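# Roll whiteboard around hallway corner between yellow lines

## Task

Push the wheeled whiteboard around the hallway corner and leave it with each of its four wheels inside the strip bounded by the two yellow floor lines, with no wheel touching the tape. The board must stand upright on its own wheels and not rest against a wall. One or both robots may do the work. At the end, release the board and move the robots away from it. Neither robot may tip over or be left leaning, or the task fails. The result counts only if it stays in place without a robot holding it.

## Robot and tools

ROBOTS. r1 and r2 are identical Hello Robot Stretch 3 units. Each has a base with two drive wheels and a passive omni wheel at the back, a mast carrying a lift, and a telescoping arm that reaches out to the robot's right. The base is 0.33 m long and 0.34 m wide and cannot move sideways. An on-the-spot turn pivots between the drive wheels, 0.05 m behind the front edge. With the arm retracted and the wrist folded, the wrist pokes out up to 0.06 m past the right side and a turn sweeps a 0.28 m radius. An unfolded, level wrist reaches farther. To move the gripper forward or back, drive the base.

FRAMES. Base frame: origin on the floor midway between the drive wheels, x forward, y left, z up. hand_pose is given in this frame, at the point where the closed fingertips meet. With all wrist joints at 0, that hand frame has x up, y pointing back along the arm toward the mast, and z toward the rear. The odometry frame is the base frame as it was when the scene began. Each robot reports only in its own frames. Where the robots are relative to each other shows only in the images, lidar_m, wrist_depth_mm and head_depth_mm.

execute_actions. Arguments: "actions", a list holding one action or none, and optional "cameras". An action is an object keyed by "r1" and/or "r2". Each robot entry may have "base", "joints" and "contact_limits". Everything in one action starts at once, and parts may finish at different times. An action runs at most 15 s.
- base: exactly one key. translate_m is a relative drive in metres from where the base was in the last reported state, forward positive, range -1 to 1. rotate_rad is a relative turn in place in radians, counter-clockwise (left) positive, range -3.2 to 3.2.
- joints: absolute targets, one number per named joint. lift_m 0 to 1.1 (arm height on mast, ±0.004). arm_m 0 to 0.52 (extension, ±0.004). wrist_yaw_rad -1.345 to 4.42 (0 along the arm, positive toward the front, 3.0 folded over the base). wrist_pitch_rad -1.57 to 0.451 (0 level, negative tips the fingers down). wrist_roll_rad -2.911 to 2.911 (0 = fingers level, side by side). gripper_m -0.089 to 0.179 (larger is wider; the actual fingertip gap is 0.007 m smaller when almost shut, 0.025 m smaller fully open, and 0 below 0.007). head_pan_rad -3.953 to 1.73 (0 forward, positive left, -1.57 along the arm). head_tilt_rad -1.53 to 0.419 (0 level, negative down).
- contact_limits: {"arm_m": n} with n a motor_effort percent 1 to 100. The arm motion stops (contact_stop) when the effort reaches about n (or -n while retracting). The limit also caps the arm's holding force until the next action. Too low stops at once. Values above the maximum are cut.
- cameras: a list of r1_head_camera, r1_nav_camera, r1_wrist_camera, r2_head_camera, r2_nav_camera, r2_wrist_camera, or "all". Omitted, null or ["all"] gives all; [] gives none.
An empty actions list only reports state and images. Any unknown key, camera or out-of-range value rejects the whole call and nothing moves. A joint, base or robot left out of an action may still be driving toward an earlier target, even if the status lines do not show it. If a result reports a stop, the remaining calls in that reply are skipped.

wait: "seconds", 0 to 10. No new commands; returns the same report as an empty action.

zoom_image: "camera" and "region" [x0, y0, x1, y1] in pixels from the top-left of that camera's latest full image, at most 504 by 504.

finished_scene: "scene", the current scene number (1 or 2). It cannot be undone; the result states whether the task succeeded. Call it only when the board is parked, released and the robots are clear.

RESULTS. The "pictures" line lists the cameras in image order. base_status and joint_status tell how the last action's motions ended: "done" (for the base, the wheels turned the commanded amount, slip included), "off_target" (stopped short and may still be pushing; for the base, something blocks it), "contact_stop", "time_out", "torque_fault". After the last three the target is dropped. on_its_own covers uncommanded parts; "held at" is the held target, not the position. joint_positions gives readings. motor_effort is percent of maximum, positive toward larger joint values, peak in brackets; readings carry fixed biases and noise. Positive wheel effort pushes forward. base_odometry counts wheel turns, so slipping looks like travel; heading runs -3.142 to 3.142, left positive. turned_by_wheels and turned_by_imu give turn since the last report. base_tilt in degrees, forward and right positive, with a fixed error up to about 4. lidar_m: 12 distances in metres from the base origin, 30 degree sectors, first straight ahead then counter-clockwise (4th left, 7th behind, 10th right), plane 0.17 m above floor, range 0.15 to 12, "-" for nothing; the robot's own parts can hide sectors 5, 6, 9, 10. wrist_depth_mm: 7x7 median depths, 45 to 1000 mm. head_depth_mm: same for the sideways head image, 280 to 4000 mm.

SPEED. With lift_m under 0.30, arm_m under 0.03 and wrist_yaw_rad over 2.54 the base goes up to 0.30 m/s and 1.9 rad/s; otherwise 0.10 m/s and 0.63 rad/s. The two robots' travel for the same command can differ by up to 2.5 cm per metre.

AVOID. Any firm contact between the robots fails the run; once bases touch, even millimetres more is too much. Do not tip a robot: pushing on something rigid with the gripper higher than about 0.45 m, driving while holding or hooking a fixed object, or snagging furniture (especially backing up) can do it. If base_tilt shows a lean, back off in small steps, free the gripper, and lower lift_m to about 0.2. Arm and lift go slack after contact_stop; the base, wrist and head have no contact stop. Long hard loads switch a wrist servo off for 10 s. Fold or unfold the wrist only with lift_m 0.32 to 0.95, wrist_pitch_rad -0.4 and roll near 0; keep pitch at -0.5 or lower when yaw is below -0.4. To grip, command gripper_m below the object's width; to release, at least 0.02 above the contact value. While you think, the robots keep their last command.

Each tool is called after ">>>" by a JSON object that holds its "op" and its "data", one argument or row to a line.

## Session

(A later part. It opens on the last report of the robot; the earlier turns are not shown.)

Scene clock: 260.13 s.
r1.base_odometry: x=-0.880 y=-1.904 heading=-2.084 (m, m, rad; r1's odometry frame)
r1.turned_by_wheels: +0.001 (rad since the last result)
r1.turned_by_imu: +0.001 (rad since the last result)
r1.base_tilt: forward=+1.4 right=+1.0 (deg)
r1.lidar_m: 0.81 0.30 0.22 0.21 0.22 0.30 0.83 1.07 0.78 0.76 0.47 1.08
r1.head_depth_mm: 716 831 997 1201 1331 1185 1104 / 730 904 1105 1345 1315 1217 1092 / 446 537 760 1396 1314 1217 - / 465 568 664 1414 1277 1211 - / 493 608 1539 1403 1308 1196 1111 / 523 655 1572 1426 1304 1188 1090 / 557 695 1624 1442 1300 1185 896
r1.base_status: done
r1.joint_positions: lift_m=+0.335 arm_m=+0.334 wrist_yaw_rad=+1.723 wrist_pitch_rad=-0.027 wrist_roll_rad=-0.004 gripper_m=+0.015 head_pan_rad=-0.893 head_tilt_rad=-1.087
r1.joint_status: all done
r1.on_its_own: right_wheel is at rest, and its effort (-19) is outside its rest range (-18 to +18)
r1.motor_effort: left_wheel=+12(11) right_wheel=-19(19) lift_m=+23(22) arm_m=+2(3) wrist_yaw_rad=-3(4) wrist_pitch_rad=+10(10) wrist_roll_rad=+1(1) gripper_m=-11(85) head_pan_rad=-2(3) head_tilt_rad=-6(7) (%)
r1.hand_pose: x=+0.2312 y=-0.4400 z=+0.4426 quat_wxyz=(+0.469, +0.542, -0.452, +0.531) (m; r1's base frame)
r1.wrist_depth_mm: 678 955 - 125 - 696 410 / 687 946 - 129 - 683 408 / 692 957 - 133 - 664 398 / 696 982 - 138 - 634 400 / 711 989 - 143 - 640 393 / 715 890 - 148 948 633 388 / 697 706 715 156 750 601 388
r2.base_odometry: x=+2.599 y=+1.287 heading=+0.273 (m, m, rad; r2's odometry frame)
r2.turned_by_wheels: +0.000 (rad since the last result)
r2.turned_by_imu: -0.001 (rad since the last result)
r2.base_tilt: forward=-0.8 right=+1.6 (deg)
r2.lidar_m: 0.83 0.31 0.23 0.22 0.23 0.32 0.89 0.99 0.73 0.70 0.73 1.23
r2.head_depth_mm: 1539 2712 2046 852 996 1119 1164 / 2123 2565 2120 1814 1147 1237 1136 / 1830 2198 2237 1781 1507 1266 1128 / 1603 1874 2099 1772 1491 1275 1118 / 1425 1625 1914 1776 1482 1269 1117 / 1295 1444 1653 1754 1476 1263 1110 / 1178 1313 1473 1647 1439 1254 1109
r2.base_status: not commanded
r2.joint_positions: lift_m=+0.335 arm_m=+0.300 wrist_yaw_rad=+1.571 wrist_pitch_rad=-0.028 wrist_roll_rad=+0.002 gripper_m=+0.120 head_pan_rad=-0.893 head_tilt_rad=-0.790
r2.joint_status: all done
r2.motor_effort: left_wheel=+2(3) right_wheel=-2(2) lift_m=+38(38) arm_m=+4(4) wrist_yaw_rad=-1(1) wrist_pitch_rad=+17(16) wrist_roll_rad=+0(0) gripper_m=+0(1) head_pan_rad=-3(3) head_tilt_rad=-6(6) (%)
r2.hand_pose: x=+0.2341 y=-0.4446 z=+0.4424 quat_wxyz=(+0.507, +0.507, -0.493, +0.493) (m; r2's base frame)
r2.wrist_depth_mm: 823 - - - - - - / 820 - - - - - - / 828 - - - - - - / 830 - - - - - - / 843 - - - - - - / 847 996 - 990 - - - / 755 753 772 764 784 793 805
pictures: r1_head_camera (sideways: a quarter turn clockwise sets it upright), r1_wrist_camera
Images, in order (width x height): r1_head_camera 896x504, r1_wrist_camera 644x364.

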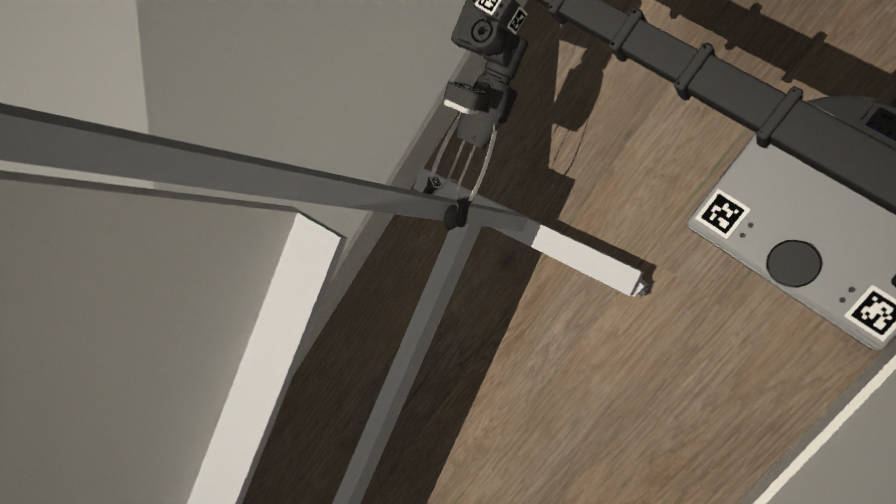

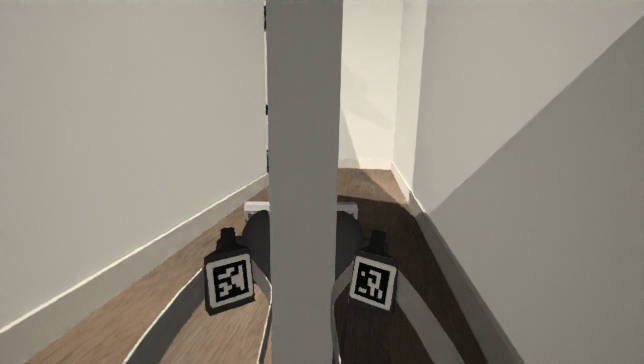

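>>> {"op": "execute_actions", "data": {
  "actions": [
    {"r1": {"base": {"translate_m": 0.45}, "joints": {"gripper_m": 0.0, "head_pan_rad": -0.25, "head_tilt_rad": -0.85}}}
  ],
  "cameras": ["r1_head_camera", "r1_wrist_camera", "r2_head_camera"]
}}

Scene clock: 268.77 s.
r1.base_odometry: x=-1.102 y=-2.296 heading=-2.085 (m, m, rad; r1's odometry frame)
r1.turned_by_wheels: -0.001 (rad since the last result)
r1.turned_by_imu: +0.001 (rad since the last result)
r1.base_tilt: forward=+1.4 right=+1.0 (deg)
r1.lidar_m: 0.80 0.29 0.22 0.21 0.22 0.30 0.83 1.07 0.79 0.76 0.47 1.08
r1.head_depth_mm: 497 548 611 660 1417 1138 1122 / 558 621 705 754 1413 1238 1082 / 633 721 807 1670 1424 1265 1100 / 740 855 1915 1632 1452 1260 1110 / 887 1016 2105 1718 1447 1261 1112 / 1100 1518 2041 1712 1461 1254 1100 / 2309 2541 2028 1578 1208 973 812
r1.base_status: done
r1.joint_positions: lift_m=+0.335 arm_m=+0.334 wrist_yaw_rad=+1.725 wrist_pitch_rad=-0.029 wrist_roll_rad=-0.004 gripper_m=+0.001 head_pan_rad=-0.257 head_tilt_rad=-0.853
r1.joint_status: all done
r1.on_its_own: right_wheel is at rest, and its effort (+21) is outside its rest range (-18 to +18)
r1.motor_effort: left_wheel=-12(19) right_wheel=+21(40) lift_m=+23(22) arm_m=+1(2) wrist_yaw_rad=-4(24) wrist_pitch_rad=+11(10) wrist_roll_rad=+1(1) gripper_m=-15(71) head_pan_rad=+3(27) head_tilt_rad=+1(23) (%)
r1.hand_pose: x=+0.2311 y=-0.4398 z=+0.4422 quat_wxyz=(+0.469, +0.542, -0.451, +0.531) (m; r1's base frame)
r1.wrist_depth_mm: 688 935 - 117 - 691 414 / 668 963 - 120 - 675 409 / 697 942 - 125 - 661 401 / 692 967 - 129 - 647 401 / 700 973 - 134 - 639 397 / 710 877 - 138 980 620 392 / 687 700 721 145 734 608 387
r2.base_odometry: x=+2.599 y=+1.287 heading=+0.273 (m, m, rad; r2's odometry frame)
r2.turned_by_wheels: +0.000 (rad since the last result)
r2.turned_by_imu: -0.002 (rad since the last result)
r2.base_tilt: forward=-0.8 right=+1.6 (deg)
r2.lidar_m: 0.83 0.31 0.23 0.22 0.23 0.32 0.90 0.99 0.72 0.70 0.73 1.23
r2.head_depth_mm: 1411 2693 2110 854 991 1115 1162 / 1944 1210 2090 1813 1142 1235 1132 / 1851 2164 2218 1694 1503 1267 1125 / 1624 1881 2101 1721 1483 1271 1124 / 1427 1636 1915 1764 1477 1274 1120 / 1300 1455 1668 1746 1454 1258 1114 / 1177 1310 1475 1634 1452 1263 1102
r2.base_status: not commanded
r2.joint_positions: lift_m=+0.335 arm_m=+0.300 wrist_yaw_rad=+1.571 wrist_pitch_rad=-0.028 wrist_roll_rad=+0.002 gripper_m=+0.120 head_pan_rad=-0.893 head_tilt_rad=-0.790
r2.joint_status: not commanded
r2.motor_effort: left_wheel=+2(2) right_wheel=-2(1) lift_m=+38(38) arm_m=+4(4) wrist_yaw_rad=-1(1) wrist_pitch_rad=+17(17) wrist_roll_rad=+0(0) gripper_m=+0(0) head_pan_rad=-4(3) head_tilt_rad=-6(6) (%)
r2.hand_pose: x=+0.2341 y=-0.4446 z=+0.4424 quat_wxyz=(+0.507, +0.507, -0.493, +0.493) (m; r2's base frame)
r2.wrist_depth_mm: 837 - - - - - - / 841 - - - - - - / 837 - - - - - - / 836 - - - - - - / 847 - - - - - - / 839 976 - - - - - / 774 760 765 757 774 779 683
pictures: r1_head_camera (sideways: a quarter turn clockwise sets it upright), r1_wrist_camera, r2_head_camera (sideways: a quarter turn clockwise sets it upright)
Images, in order (width x height): r1_head_camera 896x504, r1_wrist_camera 644x364, r2_head_camera 896x504.

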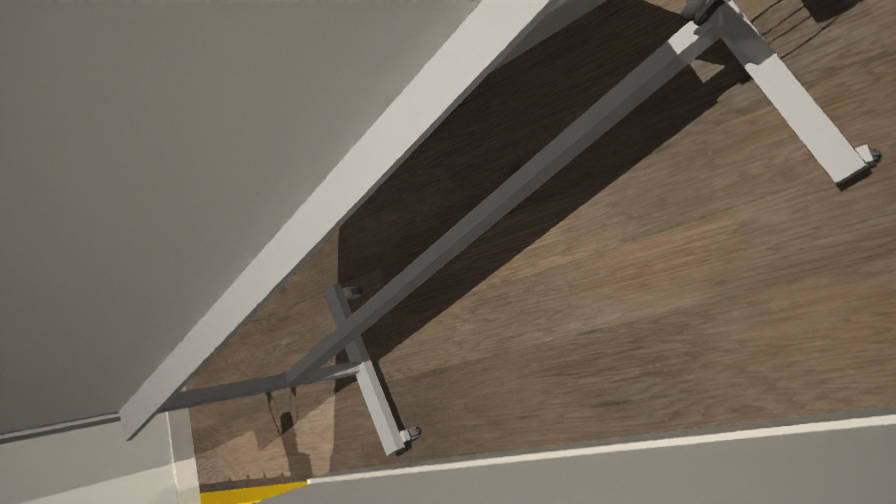

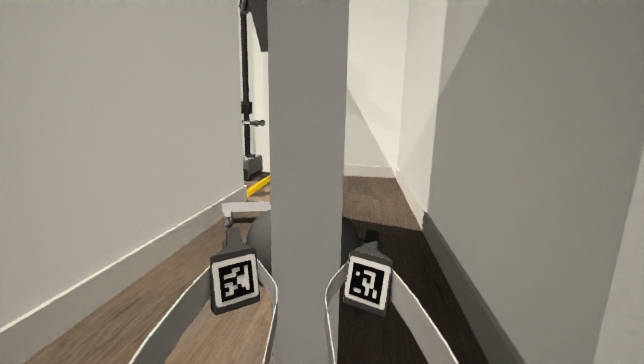

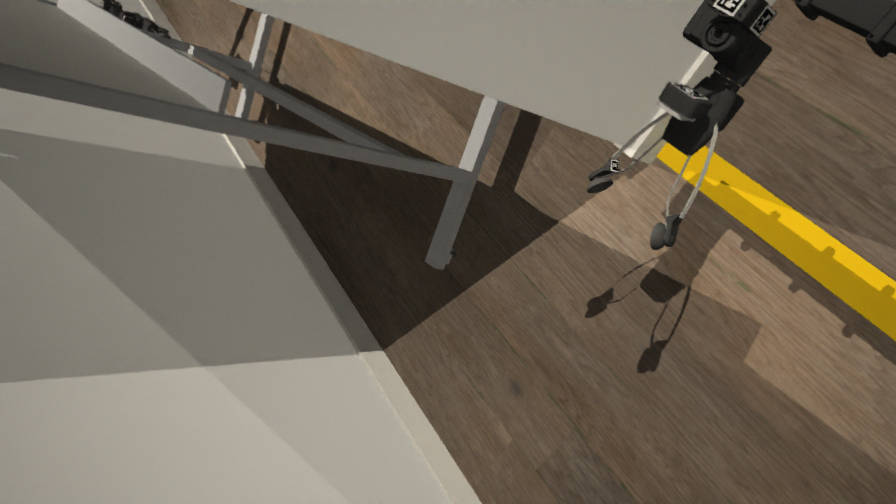

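>>> {"op": "execute_actions", "data": {
  "actions": [
    {"r1": {"joints": {"arm_m": 0.13}}}
  ],
  "cameras": ["r1_head_camera", "r1_wrist_camera", "r2_head_camera"]
}}

Scene clock: 279.23 s.
r1.base_odometry: x=-1.102 y=-2.296 heading=-2.084 (m, m, rad; r1's odometry frame)
r1.turned_by_wheels: +0.000 (rad since the last result)
r1.turned_by_imu: +0.000 (rad since the last result)
r1.base_tilt: forward=+1.4 right=+1.0 (deg)
r1.lidar_m: 0.80 0.29 0.22 0.21 0.22 0.30 0.83 1.07 0.79 0.76 0.32 1.08
r1.head_depth_mm: 329 358 393 437 494 1215 1157 / 379 420 469 531 576 994 1094 / 449 506 580 660 1008 1215 1079 / 552 640 762 1157 1395 1259 1082 / 710 870 932 1674 1462 1253 1120 / 1006 1169 2045 1706 1451 1267 1095 / 2298 2525 2014 1575 1204 969 810
r1.base_status: not commanded
r1.joint_positions: lift_m=+0.335 arm_m=+0.130 wrist_yaw_rad=+1.632 wrist_pitch_rad=-0.029 wrist_roll_rad=-0.004 gripper_m=+0.001 head_pan_rad=-0.257 head_tilt_rad=-0.853
r1.joint_status: all done
r1.on_its_own: wrist_yaw_rad is held at +1.660, not at your +1.720, by its stall guard, which is still easing
r1.motor_effort: left_wheel=-5(16) right_wheel=+4(29) lift_m=+21(22) arm_m=-4(6) wrist_yaw_rad=+27(53) wrist_pitch_rad=+11(11) wrist_roll_rad=+2(1) gripper_m=-17(19) head_pan_rad=+3(2) head_tilt_rad=+1(2) (%)
r1.hand_pose: x=+0.2336 y=-0.2598 z=+0.4421 quat_wxyz=(+0.493, +0.521, -0.476, +0.509) (m; r1's base frame)
r1.wrist_depth_mm: 542 779 - 116 - 918 600 / 534 767 - 119 - 910 597 / 541 769 - 124 - 912 584 / 542 788 - 128 - 907 586 / 544 785 - 132 - 916 571 / 560 775 - 137 - 835 572 / 537 685 724 144 717 734 577
r2.base_odometry: x=+2.599 y=+1.287 heading=+0.273 (m, m, rad; r2's odometry frame)
r2.turned_by_wheels: +0.000 (rad since the last result)
r2.turned_by_imu: -0.001 (rad since the last result)
r2.base_tilt: forward=-0.8 right=+1.6 (deg)
r2.lidar_m: 0.83 0.31 0.23 0.22 0.23 0.32 0.90 0.98 0.73 0.70 0.73 1.23
r2.head_depth_mm: 1132 1961 1856 856 988 1118 1167 / 1054 1119 2166 1816 1147 1244 1137 / 1843 2195 2152 1694 1513 1270 1129 / 1623 1879 2127 1727 1479 1271 1121 / 1431 1644 1920 1758 1464 1274 1115 / 1290 1453 1663 1743 1453 1258 1105 / 1189 1321 1495 1632 1457 1258 1105
r2.base_status: not commanded
r2.joint_positions: lift_m=+0.335 arm_m=+0.300 wrist_yaw_rad=+1.571 wrist_pitch_rad=-0.028 wrist_roll_rad=+0.002 gripper_m=+0.120 head_pan_rad=-0.893 head_tilt_rad=-0.790
r2.joint_status: not commanded
r2.motor_effort: left_wheel=+2(3) right_wheel=-2(3) lift_m=+38(39) arm_m=+4(4) wrist_yaw_rad=-1(1) wrist_pitch_rad=+17(17) wrist_roll_rad=+0(0) gripper_m=+0(1) head_pan_rad=-2(3) head_tilt_rad=-6(6) (%)
r2.hand_pose: x=+0.2341 y=-0.4446 z=+0.4424 quat_wxyz=(+0.507, +0.507, -0.493, +0.493) (m; r2's base frame)
r2.wrist_depth_mm: 838 - - - - - - / 845 - - - - - - / 812 - - - - - - / 850 - - - - - - / 854 - - - - - - / 838 999 975 - 995 - - / 746 768 776 763 789 776 674
pictures: r1_head_camera (sideways: a quarter turn clockwise sets it upright), r1_wrist_camera, r2_head_camera (sideways: a quarter turn clockwise sets it upright)
Images, in order (width x height): r1_head_camera 896x504, r1_wrist_camera 644x364, r2_head_camera 896x504.

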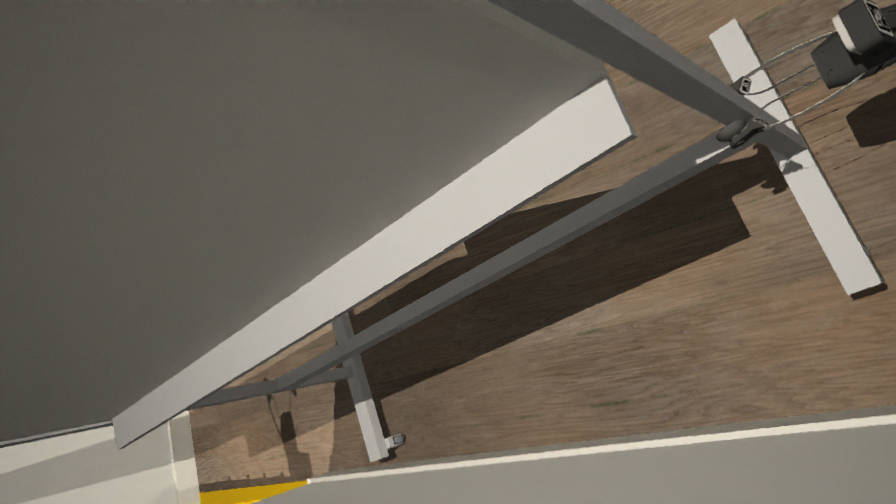

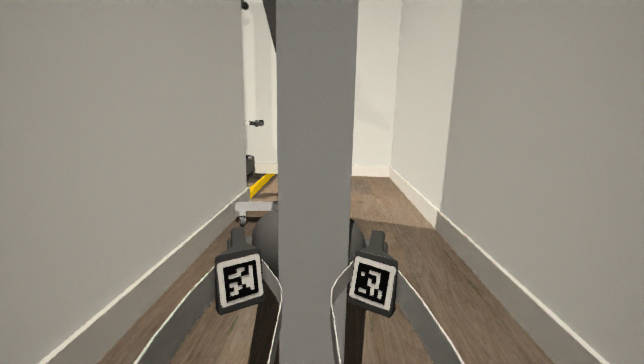

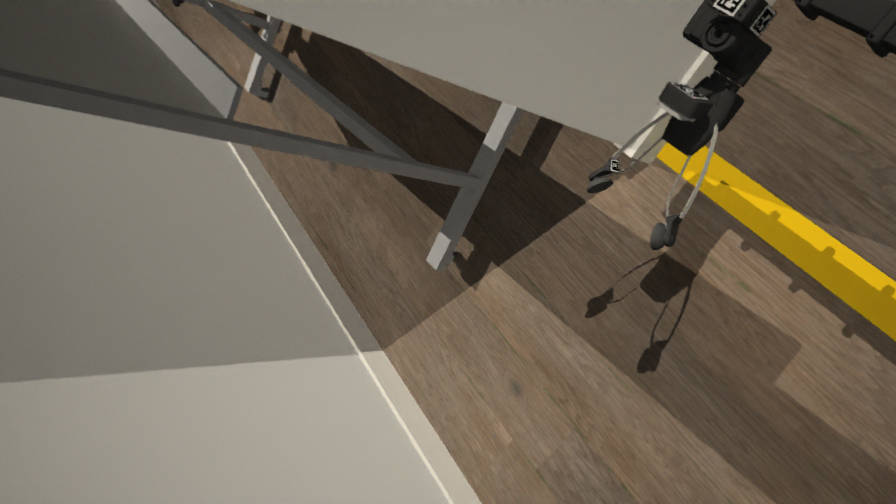

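>>> {"op": "zoom_image", "data": {
  "camera": "r1_head_camera",
  "region": [180, 300, 500, 504]
}}

Region (180, 300, 500, 504) of r1_head_camera's 896x504 image, scaled by 1.575, with more detail than that image has; it fills the top 321 rows of this view, and the rest is white.

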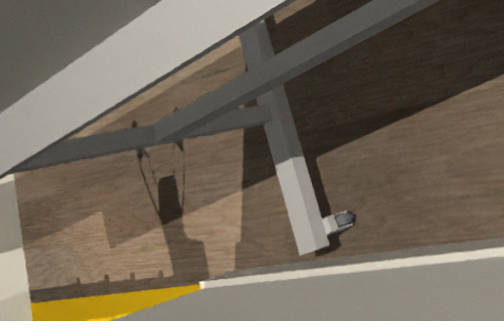

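>>> {"op": "execute_actions", "data": {
  "actions": [
    {"r1": {"base": {"translate_m": 0.2}, "joints": {"arm_m": 0.02, "wrist_yaw_rad": 1.6, "head_pan_rad": -0.05}}}
  ],
  "cameras": ["r1_head_camera", "r2_head_camera"]
}}

Scene clock: 290.33 s.
r1.base_odometry: x=-1.200 y=-2.470 heading=-2.084 (m, m, rad; r1's odometry frame)
r1.turned_by_wheels: +0.000 (rad since the last result)
r1.turned_by_imu: +0.001 (rad since the last result)
r1.base_tilt: forward=+1.4 right=+1.0 (deg)
r1.lidar_m: 0.79 0.29 0.21 0.21 0.22 0.30 0.83 1.07 0.79 0.76 0.79 0.24
r1.head_depth_mm: 298 305 314 328 355 1239 1080 / 361 383 410 440 475 541 1069 / 498 543 598 642 588 934 1064 / 806 936 871 1602 1426 1259 1079 / 2152 2462 2103 1712 1449 1261 1111 / 2144 2396 1428 1294 1189 1107 1029 / 907 849 800 755 720 688 659
r1.base_status: done
r1.joint_positions: lift_m=+0.335 arm_m=+0.020 wrist_yaw_rad=+1.602 wrist_pitch_rad=-0.030 wrist_roll_rad=-0.004 gripper_m=+0.001 head_pan_rad=-0.057 head_tilt_rad=-0.853
r1.joint_status: all done
r1.motor_effort: left_wheel=+0(10) right_wheel=+10(37) lift_m=+22(22) arm_m=-2(6) wrist_yaw_rad=-2(46) wrist_pitch_rad=+11(11) wrist_roll_rad=+1(1) gripper_m=-14(17) head_pan_rad=+3(13) head_tilt_rad=+1(2) (%)
r1.hand_pose: x=+0.2339 y=-0.1572 z=+0.4418 quat_wxyz=(+0.501, +0.514, -0.483, +0.501) (m; r1's base frame)
r1.wrist_depth_mm: 430 625 - 111 - - 703 / 426 621 - 115 - - 702 / 423 625 - 119 - - 685 / 426 642 - 123 - - 681 / 438 638 967 128 - - 680 / 438 646 856 132 - 933 684 / 438 574 694 139 730 722 667
r2.base_odometry: x=+2.599 y=+1.287 heading=+0.273 (m, m, rad; r2's odometry frame)
r2.turned_by_wheels: +0.000 (rad since the last result)
r2.turned_by_imu: -0.002 (rad since the last result)
r2.base_tilt: forward=-0.8 right=+1.6 (deg)
r2.lidar_m: 0.84 0.31 0.23 0.22 0.23 0.32 0.89 0.98 0.73 0.70 0.73 1.23
r2.head_depth_mm: 1059 1304 1726 853 985 1123 1158 / 848 1055 2162 1805 1146 1236 1133 / 1720 969 2001 1651 1459 1249 1123 / 1611 1860 2119 1783 1478 1276 1130 / 1435 1627 1902 1759 1483 1269 1123 / 1292 1444 1657 1738 1462 1257 1113 / 1179 1301 1475 1640 1453 1246 1108
r2.base_status: not commanded
r2.joint_positions: lift_m=+0.335 arm_m=+0.300 wrist_yaw_rad=+1.571 wrist_pitch_rad=-0.028 wrist_roll_rad=+0.002 gripper_m=+0.120 head_pan_rad=-0.893 head_tilt_rad=-0.790
r2.joint_status: not commanded
r2.motor_effort: left_wheel=+2(2) right_wheel=-3(2) lift_m=+38(37) arm_m=+4(4) wrist_yaw_rad=-1(1) wrist_pitch_rad=+17(17) wrist_roll_rad=+0(0) gripper_m=+0(0) head_pan_rad=-3(4) head_tilt_rad=-6(6) (%)
r2.hand_pose: x=+0.2341 y=-0.4446 z=+0.4424 quat_wxyz=(+0.507, +0.507, -0.493, +0.493) (m; r2's base frame)
r2.wrist_depth_mm: 830 - - - - - - / 826 - - - - - - / 846 - - - - - - / 861 - - - - - - / 839 - - - - - - / 865 979 996 - 991 - 441 / 756 759 771 786 794 699 727
pictures: r1_head_camera (sideways: a quarter turn clockwise sets it upright), r2_head_camera (sideways: a quarter turn clockwise sets it upright)
Images, in order (width x height): r1_head_camera 896x504, r2_head_camera 896x504.

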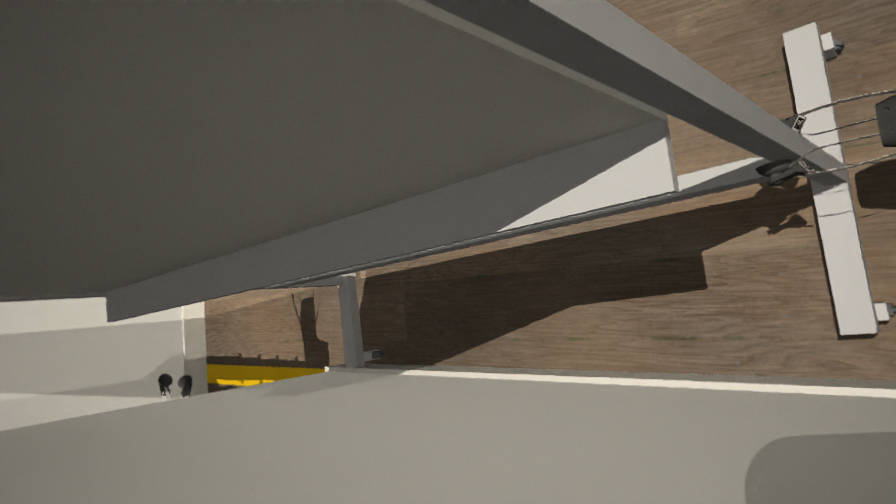

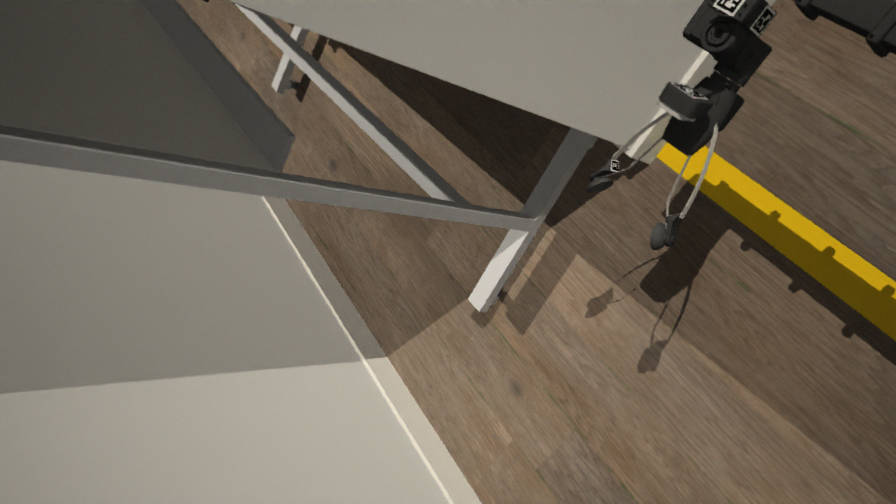

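>>> {"op": "execute_actions", "data": {
  "actions": [
    {"r1": {"base": {"translate_m": 0.2}, "joints": {"arm_m": 0.06}}, "r2": {"joints": {"arm_m": 0.08, "head_pan_rad": -0.7, "head_tilt_rad": -1.0}}}
  ],
  "cameras": ["r1_head_camera", "r2_head_camera"]
}}

Scene clock: 308.40 s.
r1.base_odometry: x=-1.298 y=-2.645 heading=-2.085 (m, m, rad; r1's odometry frame)
r1.turned_by_wheels: +0.000 (rad since the last result)
r1.turned_by_imu: +0.001 (rad since the last result)
r1.base_tilt: forward=+1.4 right=+1.0 (deg)
r1.lidar_m: 0.78 0.29 0.21 0.21 0.21 0.30 0.83 1.07 0.79 0.76 0.28 0.27
r1.head_depth_mm: 349 367 388 413 442 528 1081 / 437 467 504 544 564 696 1066 / 585 643 715 694 1008 1217 1082 / 896 994 930 1639 1466 1258 1080 / 1995 2358 2102 1718 1454 1267 1111 / 2025 2219 1404 1277 1172 1089 1023 / 896 840 789 750 715 682 656
r1.base_status: done
r1.joint_positions: lift_m=+0.335 arm_m=+0.060 wrist_yaw_rad=+1.599 wrist_pitch_rad=-0.030 wrist_roll_rad=-0.004 gripper_m=+0.001 head_pan_rad=-0.057 head_tilt_rad=-0.853
r1.joint_status: all done
r1.motor_effort: left_wheel=-2(8) right_wheel=+12(26) lift_m=+23(22) arm_m=+2(3) wrist_yaw_rad=+1(23) wrist_pitch_rad=+11(11) wrist_roll_rad=+2(1) gripper_m=-14(15) head_pan_rad=+3(2) head_tilt_rad=+1(1) (%)
r1.hand_pose: x=+0.2339 y=-0.1976 z=+0.4417 quat_wxyz=(+0.502, +0.514, -0.484, +0.501) (m; r1's base frame)
r1.wrist_depth_mm: 475 671 - 110 - 993 649 / 475 695 - 115 - - 641 / 471 704 - 119 - 979 637 / 484 690 - 123 - - 641 / 486 713 - 127 - 945 647 / 477 717 - 132 - 877 632 / 481 644 746 138 726 752 633
r2.base_odometry: x=+2.599 y=+1.287 heading=+0.273 (m, m, rad; r2's odometry frame)
r2.turned_by_wheels: +0.000 (rad since the last result)
r2.turned_by_imu: -0.002 (rad since the last result)
r2.base_tilt: forward=-0.8 right=+1.6 (deg)
r2.lidar_m: 0.83 0.31 0.23 0.22 0.23 0.32 0.89 0.99 0.73 0.70 0.73 1.23
r2.head_depth_mm: 786 1958 1750 1190 1250 1221 1103 / 692 839 1746 1534 1321 1239 1108 / 1567 1785 1650 1480 1350 1254 1116 / 1435 1722 1743 1466 1338 1196 - / 1305 1550 1718 1494 1327 1190 1096 / 1214 1432 1639 1489 1327 1184 1075 / 1130 1295 1548 1475 1317 1183 1062
r2.base_status: not commanded
r2.joint_positions: lift_m=+0.335 arm_m=+0.080 wrist_yaw_rad=+1.571 wrist_pitch_rad=-0.027 wrist_roll_rad=+0.002 gripper_m=+0.120 head_pan_rad=-0.707 head_tilt_rad=-0.988
r2.joint_status: all done
r2.motor_effort: left_wheel=+2(2) right_wheel=-2(3) lift_m=+37(39) arm_m=-3(3) wrist_yaw_rad=-1(1) wrist_pitch_rad=+17(17) wrist_roll_rad=+0(0) gripper_m=+0(0) head_pan_rad=+3(16) head_tilt_rad=-8(30) (%)
r2.hand_pose: x=+0.2341 y=-0.2252 z=+0.4425 quat_wxyz=(+0.507, +0.507, -0.493, +0.493) (m; r2's base frame)
r2.wrist_depth_mm: 546 786 - - - - - / 553 803 - - - - - / 558 821 - - - - - / 570 813 - - - - - / 559 770 - - - - - / 567 713 - 996 - - 922 / 551 728 748 759 788 730 452
pictures: r1_head_camera (sideways: a quarter turn clockwise sets it upright), r2_head_camera (sideways: a quarter turn clockwise sets it upright)
Images, in order (width x height): r1_head_camera 896x504, r2_head_camera 896x504.

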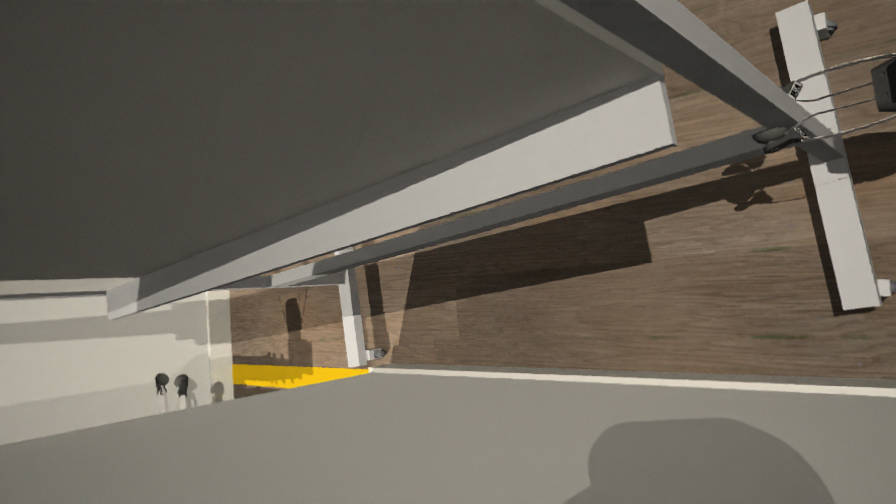

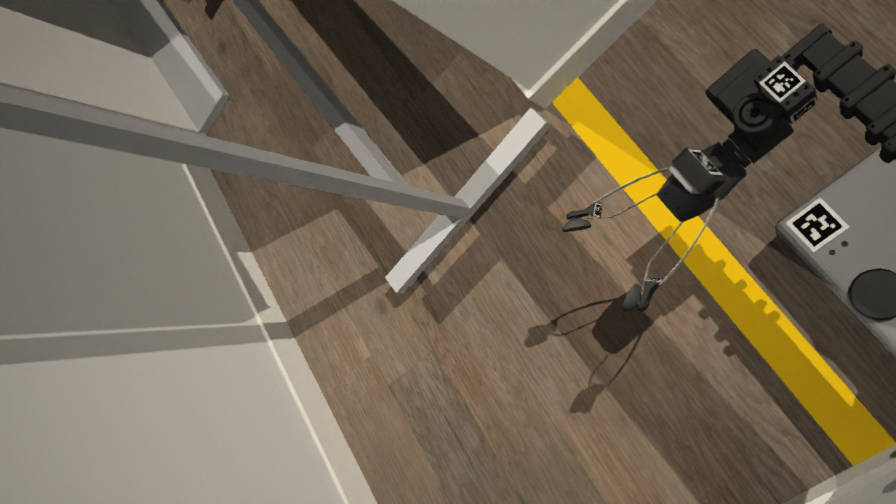

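>>> {"op": "execute_actions", "data": {
  "actions": [
    {"r1": {"base": {"translate_m": 0.2}, "joints": {"arm_m": 0.18}}}
  ],
  "cameras": []
}}

>>> {"op": "execute_actions", "data": {
  "actions": [
    {"r1": {"base": {"translate_m": 0.18}, "joints": {"arm_m": 0.3, "head_pan_rad": -0.7, "head_tilt_rad": -1.1}}}
  ],
  "cameras": ["r1_head_camera", "r2_head_camera", "r2_wrist_camera"]
}}

Scene clock: 314.87 s.
r1.base_odometry: x=-1.396 y=-2.819 heading=-2.085 (m, m, rad; r1's odometry frame)
r1.turned_by_wheels: +0.000 (rad since the last result)
r1.turned_by_imu: +0.001 (rad since the last result)
r1.base_tilt: forward=+1.4 right=+1.0 (deg)
r1.lidar_m: 0.77 0.29 0.21 0.21 0.21 0.29 0.83 1.07 0.79 0.76 0.36 1.09
r1.head_depth_mm: 494 528 571 620 600 1259 1068 / 593 647 709 712 1427 1212 1084 / 747 829 850 1650 1396 1259 1114 / 1002 1080 1869 1671 1460 1266 1112 / 1818 2161 2087 1708 1457 1263 1111 / 1818 2095 1382 1265 1170 1082 1010 / 885 834 785 744 707 677 650
r1.base_status: done
r1.joint_positions: lift_m=+0.335 arm_m=+0.180 wrist_yaw_rad=+1.605 wrist_pitch_rad=-0.031 wrist_roll_rad=-0.004 gripper_m=+0.001 head_pan_rad=-0.057 head_tilt_rad=-0.853
r1.joint_status: all done
r1.motor_effort: left_wheel=-6(8) right_wheel=+15(29) lift_m=+21(22) arm_m=+2(10) wrist_yaw_rad=-4(35) wrist_pitch_rad=+12(11) wrist_roll_rad=+1(1) gripper_m=-14(16) head_pan_rad=+2(2) head_tilt_rad=+1(1) (%)
r1.hand_pose: x=+0.2339 y=-0.3162 z=+0.4417 quat_wxyz=(+0.501, +0.515, -0.482, +0.502) (m; r1's base frame)
r1.wrist_depth_mm: 602 908 - 110 - 813 522 / 609 886 - 114 - 778 510 / 613 920 - 118 - 787 524 / 615 883 - 123 - 771 521 / 621 891 - 127 - 776 506 / 632 825 - 132 961 773 508 / 609 699 726 138 735 684 500
r2.base_odometry: x=+2.599 y=+1.287 heading=+0.273 (m, m, rad; r2's odometry frame)
r2.turned_by_wheels: +0.000 (rad since the last result)
r2.turned_by_imu: -0.002 (rad since the last result)
r2.base_tilt: forward=-0.8 right=+1.6 (deg)
r2.lidar_m: 0.83 0.31 0.23 0.22 0.23 0.32 0.89 0.98 0.73 0.70 0.73 0.62
r2.head_depth_mm: 902 1925 1778 1196 1242 1217 1101 / 737 867 1710 1539 1334 1239 1104 / 619 774 1701 1495 1313 1240 1112 / 588 685 1626 1420 1319 1198 - / 1316 1557 1693 1501 1330 1190 1103 / 1216 1424 1640 1490 1335 1182 1082 / 1128 1305 1552 1494 1305 1180 1067
r2.base_status: not commanded
r2.joint_positions: lift_m=+0.335 arm_m=+0.080 wrist_yaw_rad=+1.571 wrist_pitch_rad=-0.027 wrist_roll_rad=+0.002 gripper_m=+0.120 head_pan_rad=-0.707 head_tilt_rad=-0.988
r2.joint_status: not commanded
r2.motor_effort: left_wheel=+2(3) right_wheel=-2(2) lift_m=+38(37) arm_m=-3(3) wrist_yaw_rad=-1(1) wrist_pitch_rad=+17(17) wrist_roll_rad=+0(0) gripper_m=+1(0) head_pan_rad=+4(4) head_tilt_rad=-8(8) (%)
r2.hand_pose: x=+0.2341 y=-0.2252 z=+0.4425 quat_wxyz=(+0.507, +0.507, -0.493, +0.493) (m; r2's base frame)
r2.wrist_depth_mm: 545 787 - - - - - / 555 789 - - - 396 - / 555 807 - - - - - / 557 832 - - - - - / 565 778 - - - 437 446 / 561 715 - 1000 - - 983 / 556 730 806 770 707 721 818
pictures: none
No camera images: the call's "cameras" was empty. Leave "cameras" out to get every camera's image.

Scene clock: 317.67 s.
r1.base_odometry: x=-1.485 y=-2.975 heading=-2.086 (m, m, rad; r1's odometry frame)
r1.turned_by_wheels: -0.001 (rad since the last result)
r1.turned_by_imu: +0.000 (rad since the last result)
r1.base_tilt: forward=+1.4 right=+1.0 (deg)
r1.lidar_m: 0.77 0.29 0.21 0.20 0.21 0.29 0.82 1.07 0.79 0.76 0.46 1.09
r1.head_depth_mm: 412 484 1068 1293 1303 1237 1107 / 426 508 638 1395 1317 1197 - / 455 545 641 1457 1283 1212 - / 485 593 678 1411 1306 1194 - / 521 648 1578 1402 1304 1197 1119 / 566 702 1614 1454 1297 1192 1017 / 615 734 1588 1442 1306 1158 753
r1.base_status: done
r1.joint_positions: lift_m=+0.335 arm_m=+0.300 wrist_yaw_rad=+1.651 wrist_pitch_rad=-0.030 wrist_roll_rad=-0.004 gripper_m=+0.001 head_pan_rad=-0.693 head_tilt_rad=-1.087
r1.joint_status: all done
r1.on_its_own: wrist_yaw_rad is held at +1.646, not at your +1.600, by its stall guard, which is not easing now; right_wheel is at rest, and its effort (+20) is outside its rest range (-18 to +18)
r1.motor_effort: left_wheel=-11(12) right_wheel=+20(34) lift_m=+21(22) arm_m=+1(2) wrist_yaw_rad=-5(42) wrist_pitch_rad=+12(12) wrist_roll_rad=+2(1) gripper_m=-16(18) head_pan_rad=-2(26) head_tilt_rad=-7(27) (%)
r1.hand_pose: x=+0.2332 y=-0.4243 z=+0.4418 quat_wxyz=(+0.489, +0.526, -0.470, +0.513) (m; r1's base frame)
r1.wrist_depth_mm: 696 - - 111 - 647 409 / 708 - - 114 - 638 410 / 700 - - 118 - 623 410 / 701 - - 122 - 636 404 / 721 - - 127 - 612 398 / 711 887 835 131 961 618 393 / 682 738 729 137 720 608 396
r2.base_odometry: x=+2.599 y=+1.287 heading=+0.273 (m, m, rad; r2's odometry frame)
r2.turned_by_wheels: +0.000 (rad since the last result)
r2.turned_by_imu: -0.001 (rad since the last result)
r2.base_tilt: forward=-0.8 right=+1.6 (deg)
r2.lidar_m: 0.83 0.31 0.23 0.22 0.23 0.32 0.89 0.98 0.73 0.70 0.73 0.52
r2.head_depth_mm: 1061 2042 1784 1200 1245 1224 1098 / 874 1868 1739 1535 1336 1246 1106 / 698 822 1689 1520 1342 1238 1118 / 578 705 1621 1452 1325 1197 - / 492 582 708 1065 1280 1195 1092 / 469 1334 1620 1495 1321 1187 1076 / 1126 1304 1540 1472 1313 1179 1061
r2.base_status: not commanded
r2.joint_positions: lift_m=+0.335 arm_m=+0.080 wrist_yaw_rad=+1.571 wrist_pitch_rad=-0.027 wrist_roll_rad=+0.002 gripper_m=+0.120 head_pan_rad=-0.707 head_tilt_rad=-0.988
r2.joint_status: not commanded
r2.motor_effort: left_wheel=+2(2) right_wheel=-2(2) lift_m=+38(39) arm_m=-3(3) wrist_yaw_rad=-1(1) wrist_pitch_rad=+16(17) wrist_roll_rad=+0(0) gripper_m=+0(1) head_pan_rad=+4(3) head_tilt_rad=-8(8) (%)
r2.hand_pose: x=+0.2341 y=-0.2252 z=+0.4425 quat_wxyz=(+0.507, +0.507, -0.493, +0.493) (m; r2's base frame)
r2.wrist_depth_mm: 552 762 - - - - - / 551 795 - - - - - / 548 795 - - - - - / 555 809 - - - - - / 561 768 - - 419 476 489 / 571 712 975 993 893 - - / 553 712 776 717 777 768 796
pictures: r1_head_camera (sideways: a quarter turn clockwise sets it upright), r2_head_camera (sideways: a quarter turn clockwise sets it upright), r2_wrist_camera
Images, in order (width x height): r1_head_camera 896x504, r2_head_camera 896x504, r2_wrist_camera 644x364.

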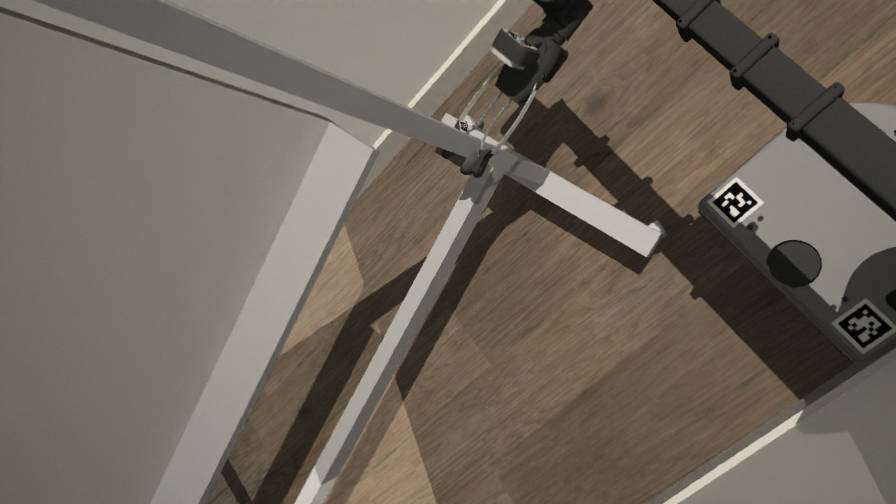

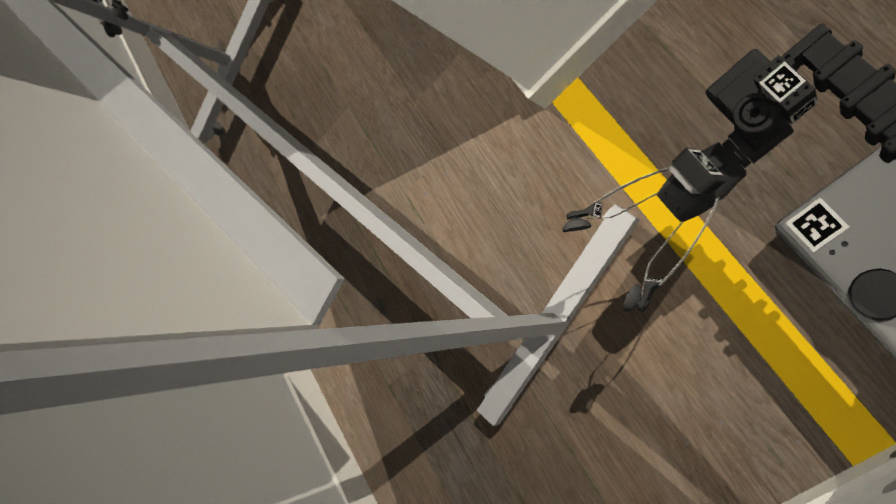

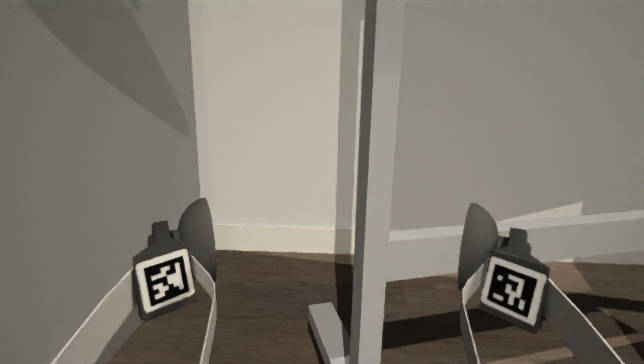

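>>> {"op": "execute_actions", "data": {
  "actions": [
    {"r1": {"joints": {"wrist_yaw_rad": 1.65}}, "r2": {"base": {"translate_m": 0.25}, "joints": {"arm_m": 0.125, "head_pan_rad": -0.8, "head_tilt_rad": -1.2}}}
  ],
  "cameras": ["r2_head_camera", "r2_wrist_camera"]
}}

Scene clock: 335.47 s.
r1.base_odometry: x=-1.485 y=-2.975 heading=-2.086 (m, m, rad; r1's odometry frame)
r1.turned_by_wheels: +0.000 (rad since the last result)
r1.turned_by_imu: +0.000 (rad since the last result)
r1.base_tilt: forward=+1.4 right=+1.0 (deg)
r1.lidar_m: 0.77 0.29 0.21 0.20 0.21 0.29 0.83 1.08 0.79 0.76 0.46 1.09
r1.head_depth_mm: 411 485 1069 1295 1298 1230 1101 / 427 507 638 1399 1313 1199 - / 454 547 641 1455 1284 1214 - / 487 593 679 1407 1316 1193 - / 522 646 1580 1410 1312 1196 1121 / 564 699 1600 1448 1305 1190 1019 / 613 733 1586 1446 1302 1158 752
r1.base_status: not commanded
r1.joint_positions: lift_m=+0.335 arm_m=+0.300 wrist_yaw_rad=+1.652 wrist_pitch_rad=-0.030 wrist_roll_rad=-0.004 gripper_m=+0.001 head_pan_rad=-0.693 head_tilt_rad=-1.087
r1.joint_status: all done
r1.on_its_own: right_wheel is at rest, and its effort (+20) is outside its rest range (-18 to +18)
r1.motor_effort: left_wheel=-11(11) right_wheel=+20(21) lift_m=+21(22) arm_m=+2(1) wrist_yaw_rad=-2(5) wrist_pitch_rad=+11(11) wrist_roll_rad=+1(1) gripper_m=-15(17) head_pan_rad=-2(3) head_tilt_rad=-7(6) (%)
r1.hand_pose: x=+0.2332 y=-0.4242 z=+0.4418 quat_wxyz=(+0.489, +0.526, -0.470, +0.514) (m; r1's base frame)
r1.wrist_depth_mm: 706 - - 111 - 647 413 / 701 - - 114 - 634 413 / 710 - - 118 - 635 403 / 724 - - 123 - 621 405 / 687 - - 126 - 605 407 / 720 901 817 131 963 611 399 / 684 716 709 137 745 605 399
r2.base_odometry: x=+2.840 y=+1.354 heading=+0.273 (m, m, rad; r2's odometry frame)
r2.turned_by_wheels: +0.000 (rad since the last result)
r2.turned_by_imu: -0.001 (rad since the last result)
r2.base_tilt: forward=-0.9 right=+1.6 (deg)
r2.lidar_m: 0.82 0.31 0.23 0.22 0.23 0.31 0.89 0.99 0.73 0.71 0.33 0.97
r2.head_depth_mm: 695 1587 1508 1380 1295 1197 1115 / 405 639 1445 1368 1268 1184 1107 / 320 404 600 1360 1230 1207 - / 1376 1584 1430 1312 1245 - - / 1236 1514 1460 1355 1254 1185 - / 1115 1354 1441 1338 1250 1163 905 / 1020 1210 1406 1323 1242 1065 687
r2.base_status: done
r2.joint_positions: lift_m=+0.335 arm_m=+0.125 wrist_yaw_rad=+1.571 wrist_pitch_rad=-0.027 wrist_roll_rad=+0.002 gripper_m=+0.120 head_pan_rad=-0.793 head_tilt_rad=-1.186
r2.joint_status: all done
r2.motor_effort: left_wheel=+2(9) right_wheel=-3(3) lift_m=+39(38) arm_m=+4(4) wrist_yaw_rad=-1(1) wrist_pitch_rad=+17(17) wrist_roll_rad=+0(0) gripper_m=+1(0) head_pan_rad=-2(16) head_tilt_rad=-9(33) (%)
r2.hand_pose: x=+0.2341 y=-0.2696 z=+0.4426 quat_wxyz=(+0.506, +0.507, -0.493, +0.493) (m; r2's base frame)
r2.wrist_depth_mm: 604 819 822 109 782 804 788 / 598 874 859 113 816 836 812 / 606 887 888 117 845 832 847 / 608 868 937 121 889 872 865 / 617 844 939 126 899 897 891 / 626 765 959 131 925 - 913 / 612 770 775 137 761 773 782
pictures: r2_head_camera (sideways: a quarter turn clockwise sets it upright), r2_wrist_camera
Images, in order (width x height): r2_head_camera 896x504, r2_wrist_camera 644x364.

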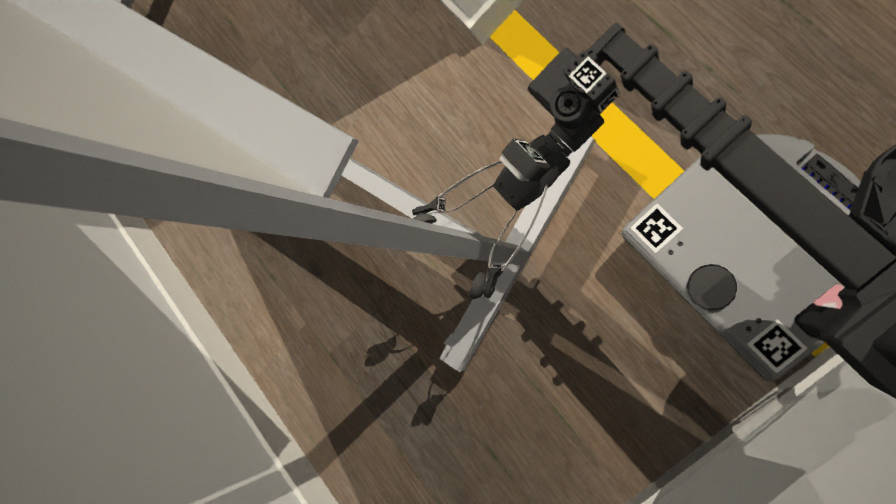

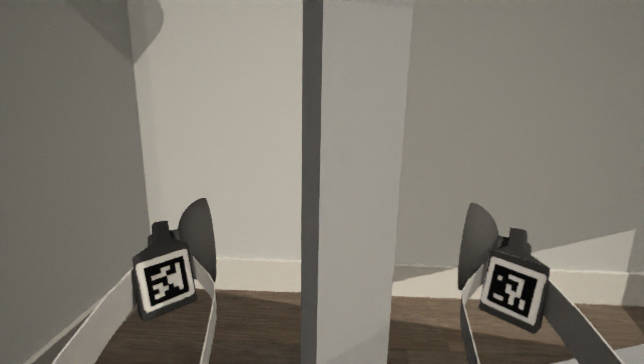

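>>> {"op": "execute_actions", "data": {
  "actions": [
    {"r2": {"base": {"translate_m": 0.025}, "joints": {"arm_m": 0.13, "gripper_m": 0.01}}}
  ],
  "cameras": ["r2_head_camera", "r2_wrist_camera"]
}}

Scene clock: 340.33 s.
r1.base_odometry: x=-1.485 y=-2.975 heading=-2.086 (m, m, rad; r1's odometry frame)
r1.turned_by_wheels: +0.000 (rad since the last result)
r1.turned_by_imu: +0.000 (rad since the last result)
r1.base_tilt: forward=+1.4 right=+1.0 (deg)
r1.lidar_m: 0.77 0.29 0.21 0.20 0.21 0.29 0.82 1.07 0.79 0.76 0.46 1.10
r1.head_depth_mm: 412 486 1070 1294 1298 1232 1100 / 426 507 637 1400 1312 1198 - / 455 546 641 1454 1277 1210 - / 487 592 677 1408 1306 1193 - / 522 648 1569 1408 1298 1195 1125 / 564 699 1628 1448 1308 1191 1016 / 614 737 1595 1433 1299 1158 754
r1.base_status: not commanded
r1.joint_positions: lift_m=+0.335 arm_m=+0.300 wrist_yaw_rad=+1.652 wrist_pitch_rad=-0.030 wrist_roll_rad=-0.004 gripper_m=+0.001 head_pan_rad=-0.693 head_tilt_rad=-1.087
r1.joint_status: not commanded
r1.on_its_own: right_wheel is at rest, and its effort (+21) is outside its rest range (-18 to +18)
r1.motor_effort: left_wheel=-11(11) right_wheel=+21(20) lift_m=+22(21) arm_m=+2(1) wrist_yaw_rad=-2(1) wrist_pitch_rad=+11(12) wrist_roll_rad=+1(1) gripper_m=-16(16) head_pan_rad=-2(2) head_tilt_rad=-7(8) (%)
r1.hand_pose: x=+0.2332 y=-0.4242 z=+0.4418 quat_wxyz=(+0.489, +0.526, -0.470, +0.514) (m; r1's base frame)
r1.wrist_depth_mm: 691 - - 111 - 633 414 / 710 - - 114 - 641 412 / 710 - - 118 - 640 402 / 709 - - 123 - 615 402 / 718 - - 127 - 618 404 / 729 887 848 131 977 621 402 / 680 716 733 138 745 597 394
r2.base_odometry: x=+2.864 y=+1.361 heading=+0.273 (m, m, rad; r2's odometry frame)
r2.turned_by_wheels: +0.000 (rad since the last result)
r2.turned_by_imu: -0.001 (rad since the last result)
r2.base_tilt: forward=-0.8 right=+1.5 (deg)
r2.lidar_m: 0.82 0.31 0.23 0.22 0.23 0.31 0.89 0.99 0.73 0.71 0.32 0.95
r2.head_depth_mm: 533 680 1509 1381 1299 1188 1114 / 309 527 614 1383 1252 1177 1111 / 1422 392 535 1346 1223 1212 - / 1342 1564 1467 1337 1246 - - / 1199 1472 1466 1354 1251 1178 - / 1087 1306 1445 1338 1248 1166 906 / 989 1173 1402 1342 1247 1066 690
r2.base_status: done
r2.joint_positions: lift_m=+0.335 arm_m=+0.130 wrist_yaw_rad=+1.569 wrist_pitch_rad=-0.027 wrist_roll_rad=+0.003 gripper_m=+0.011 head_pan_rad=-0.793 head_tilt_rad=-1.186
r2.joint_status: all done
r2.motor_effort: left_wheel=+1(10) right_wheel=+0(3) lift_m=+37(38) arm_m=+3(5) wrist_yaw_rad=+1(1) wrist_pitch_rad=+16(16) wrist_roll_rad=+0(0) gripper_m=-19(91) head_pan_rad=-3(3) head_tilt_rad=-9(9) (%)
r2.hand_pose: x=+0.2341 y=-0.2752 z=+0.4426 quat_wxyz=(+0.507, +0.507, -0.494, +0.492) (m; r2's base frame)
r2.wrist_depth_mm: 609 800 802 85 776 758 783 / 613 831 821 88 796 797 804 / 614 844 866 91 820 821 837 / 639 878 906 94 850 855 831 / 638 880 903 98 103 878 861 / 629 879 - 101 106 909 901 / 634 758 764 105 736 804 782
pictures: r2_head_camera (sideways: a quarter turn clockwise sets it upright), r2_wrist_camera
Images, in order (width x height): r2_head_camera 896x504, r2_wrist_camera 644x364.

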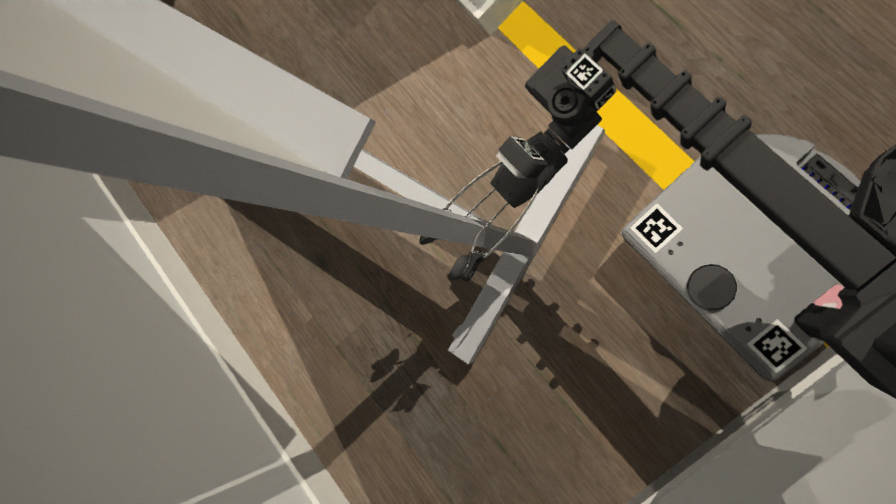

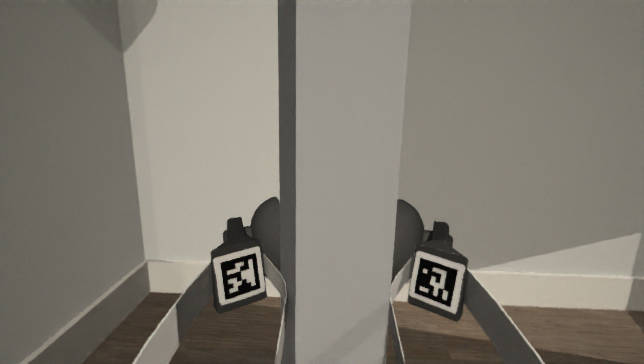

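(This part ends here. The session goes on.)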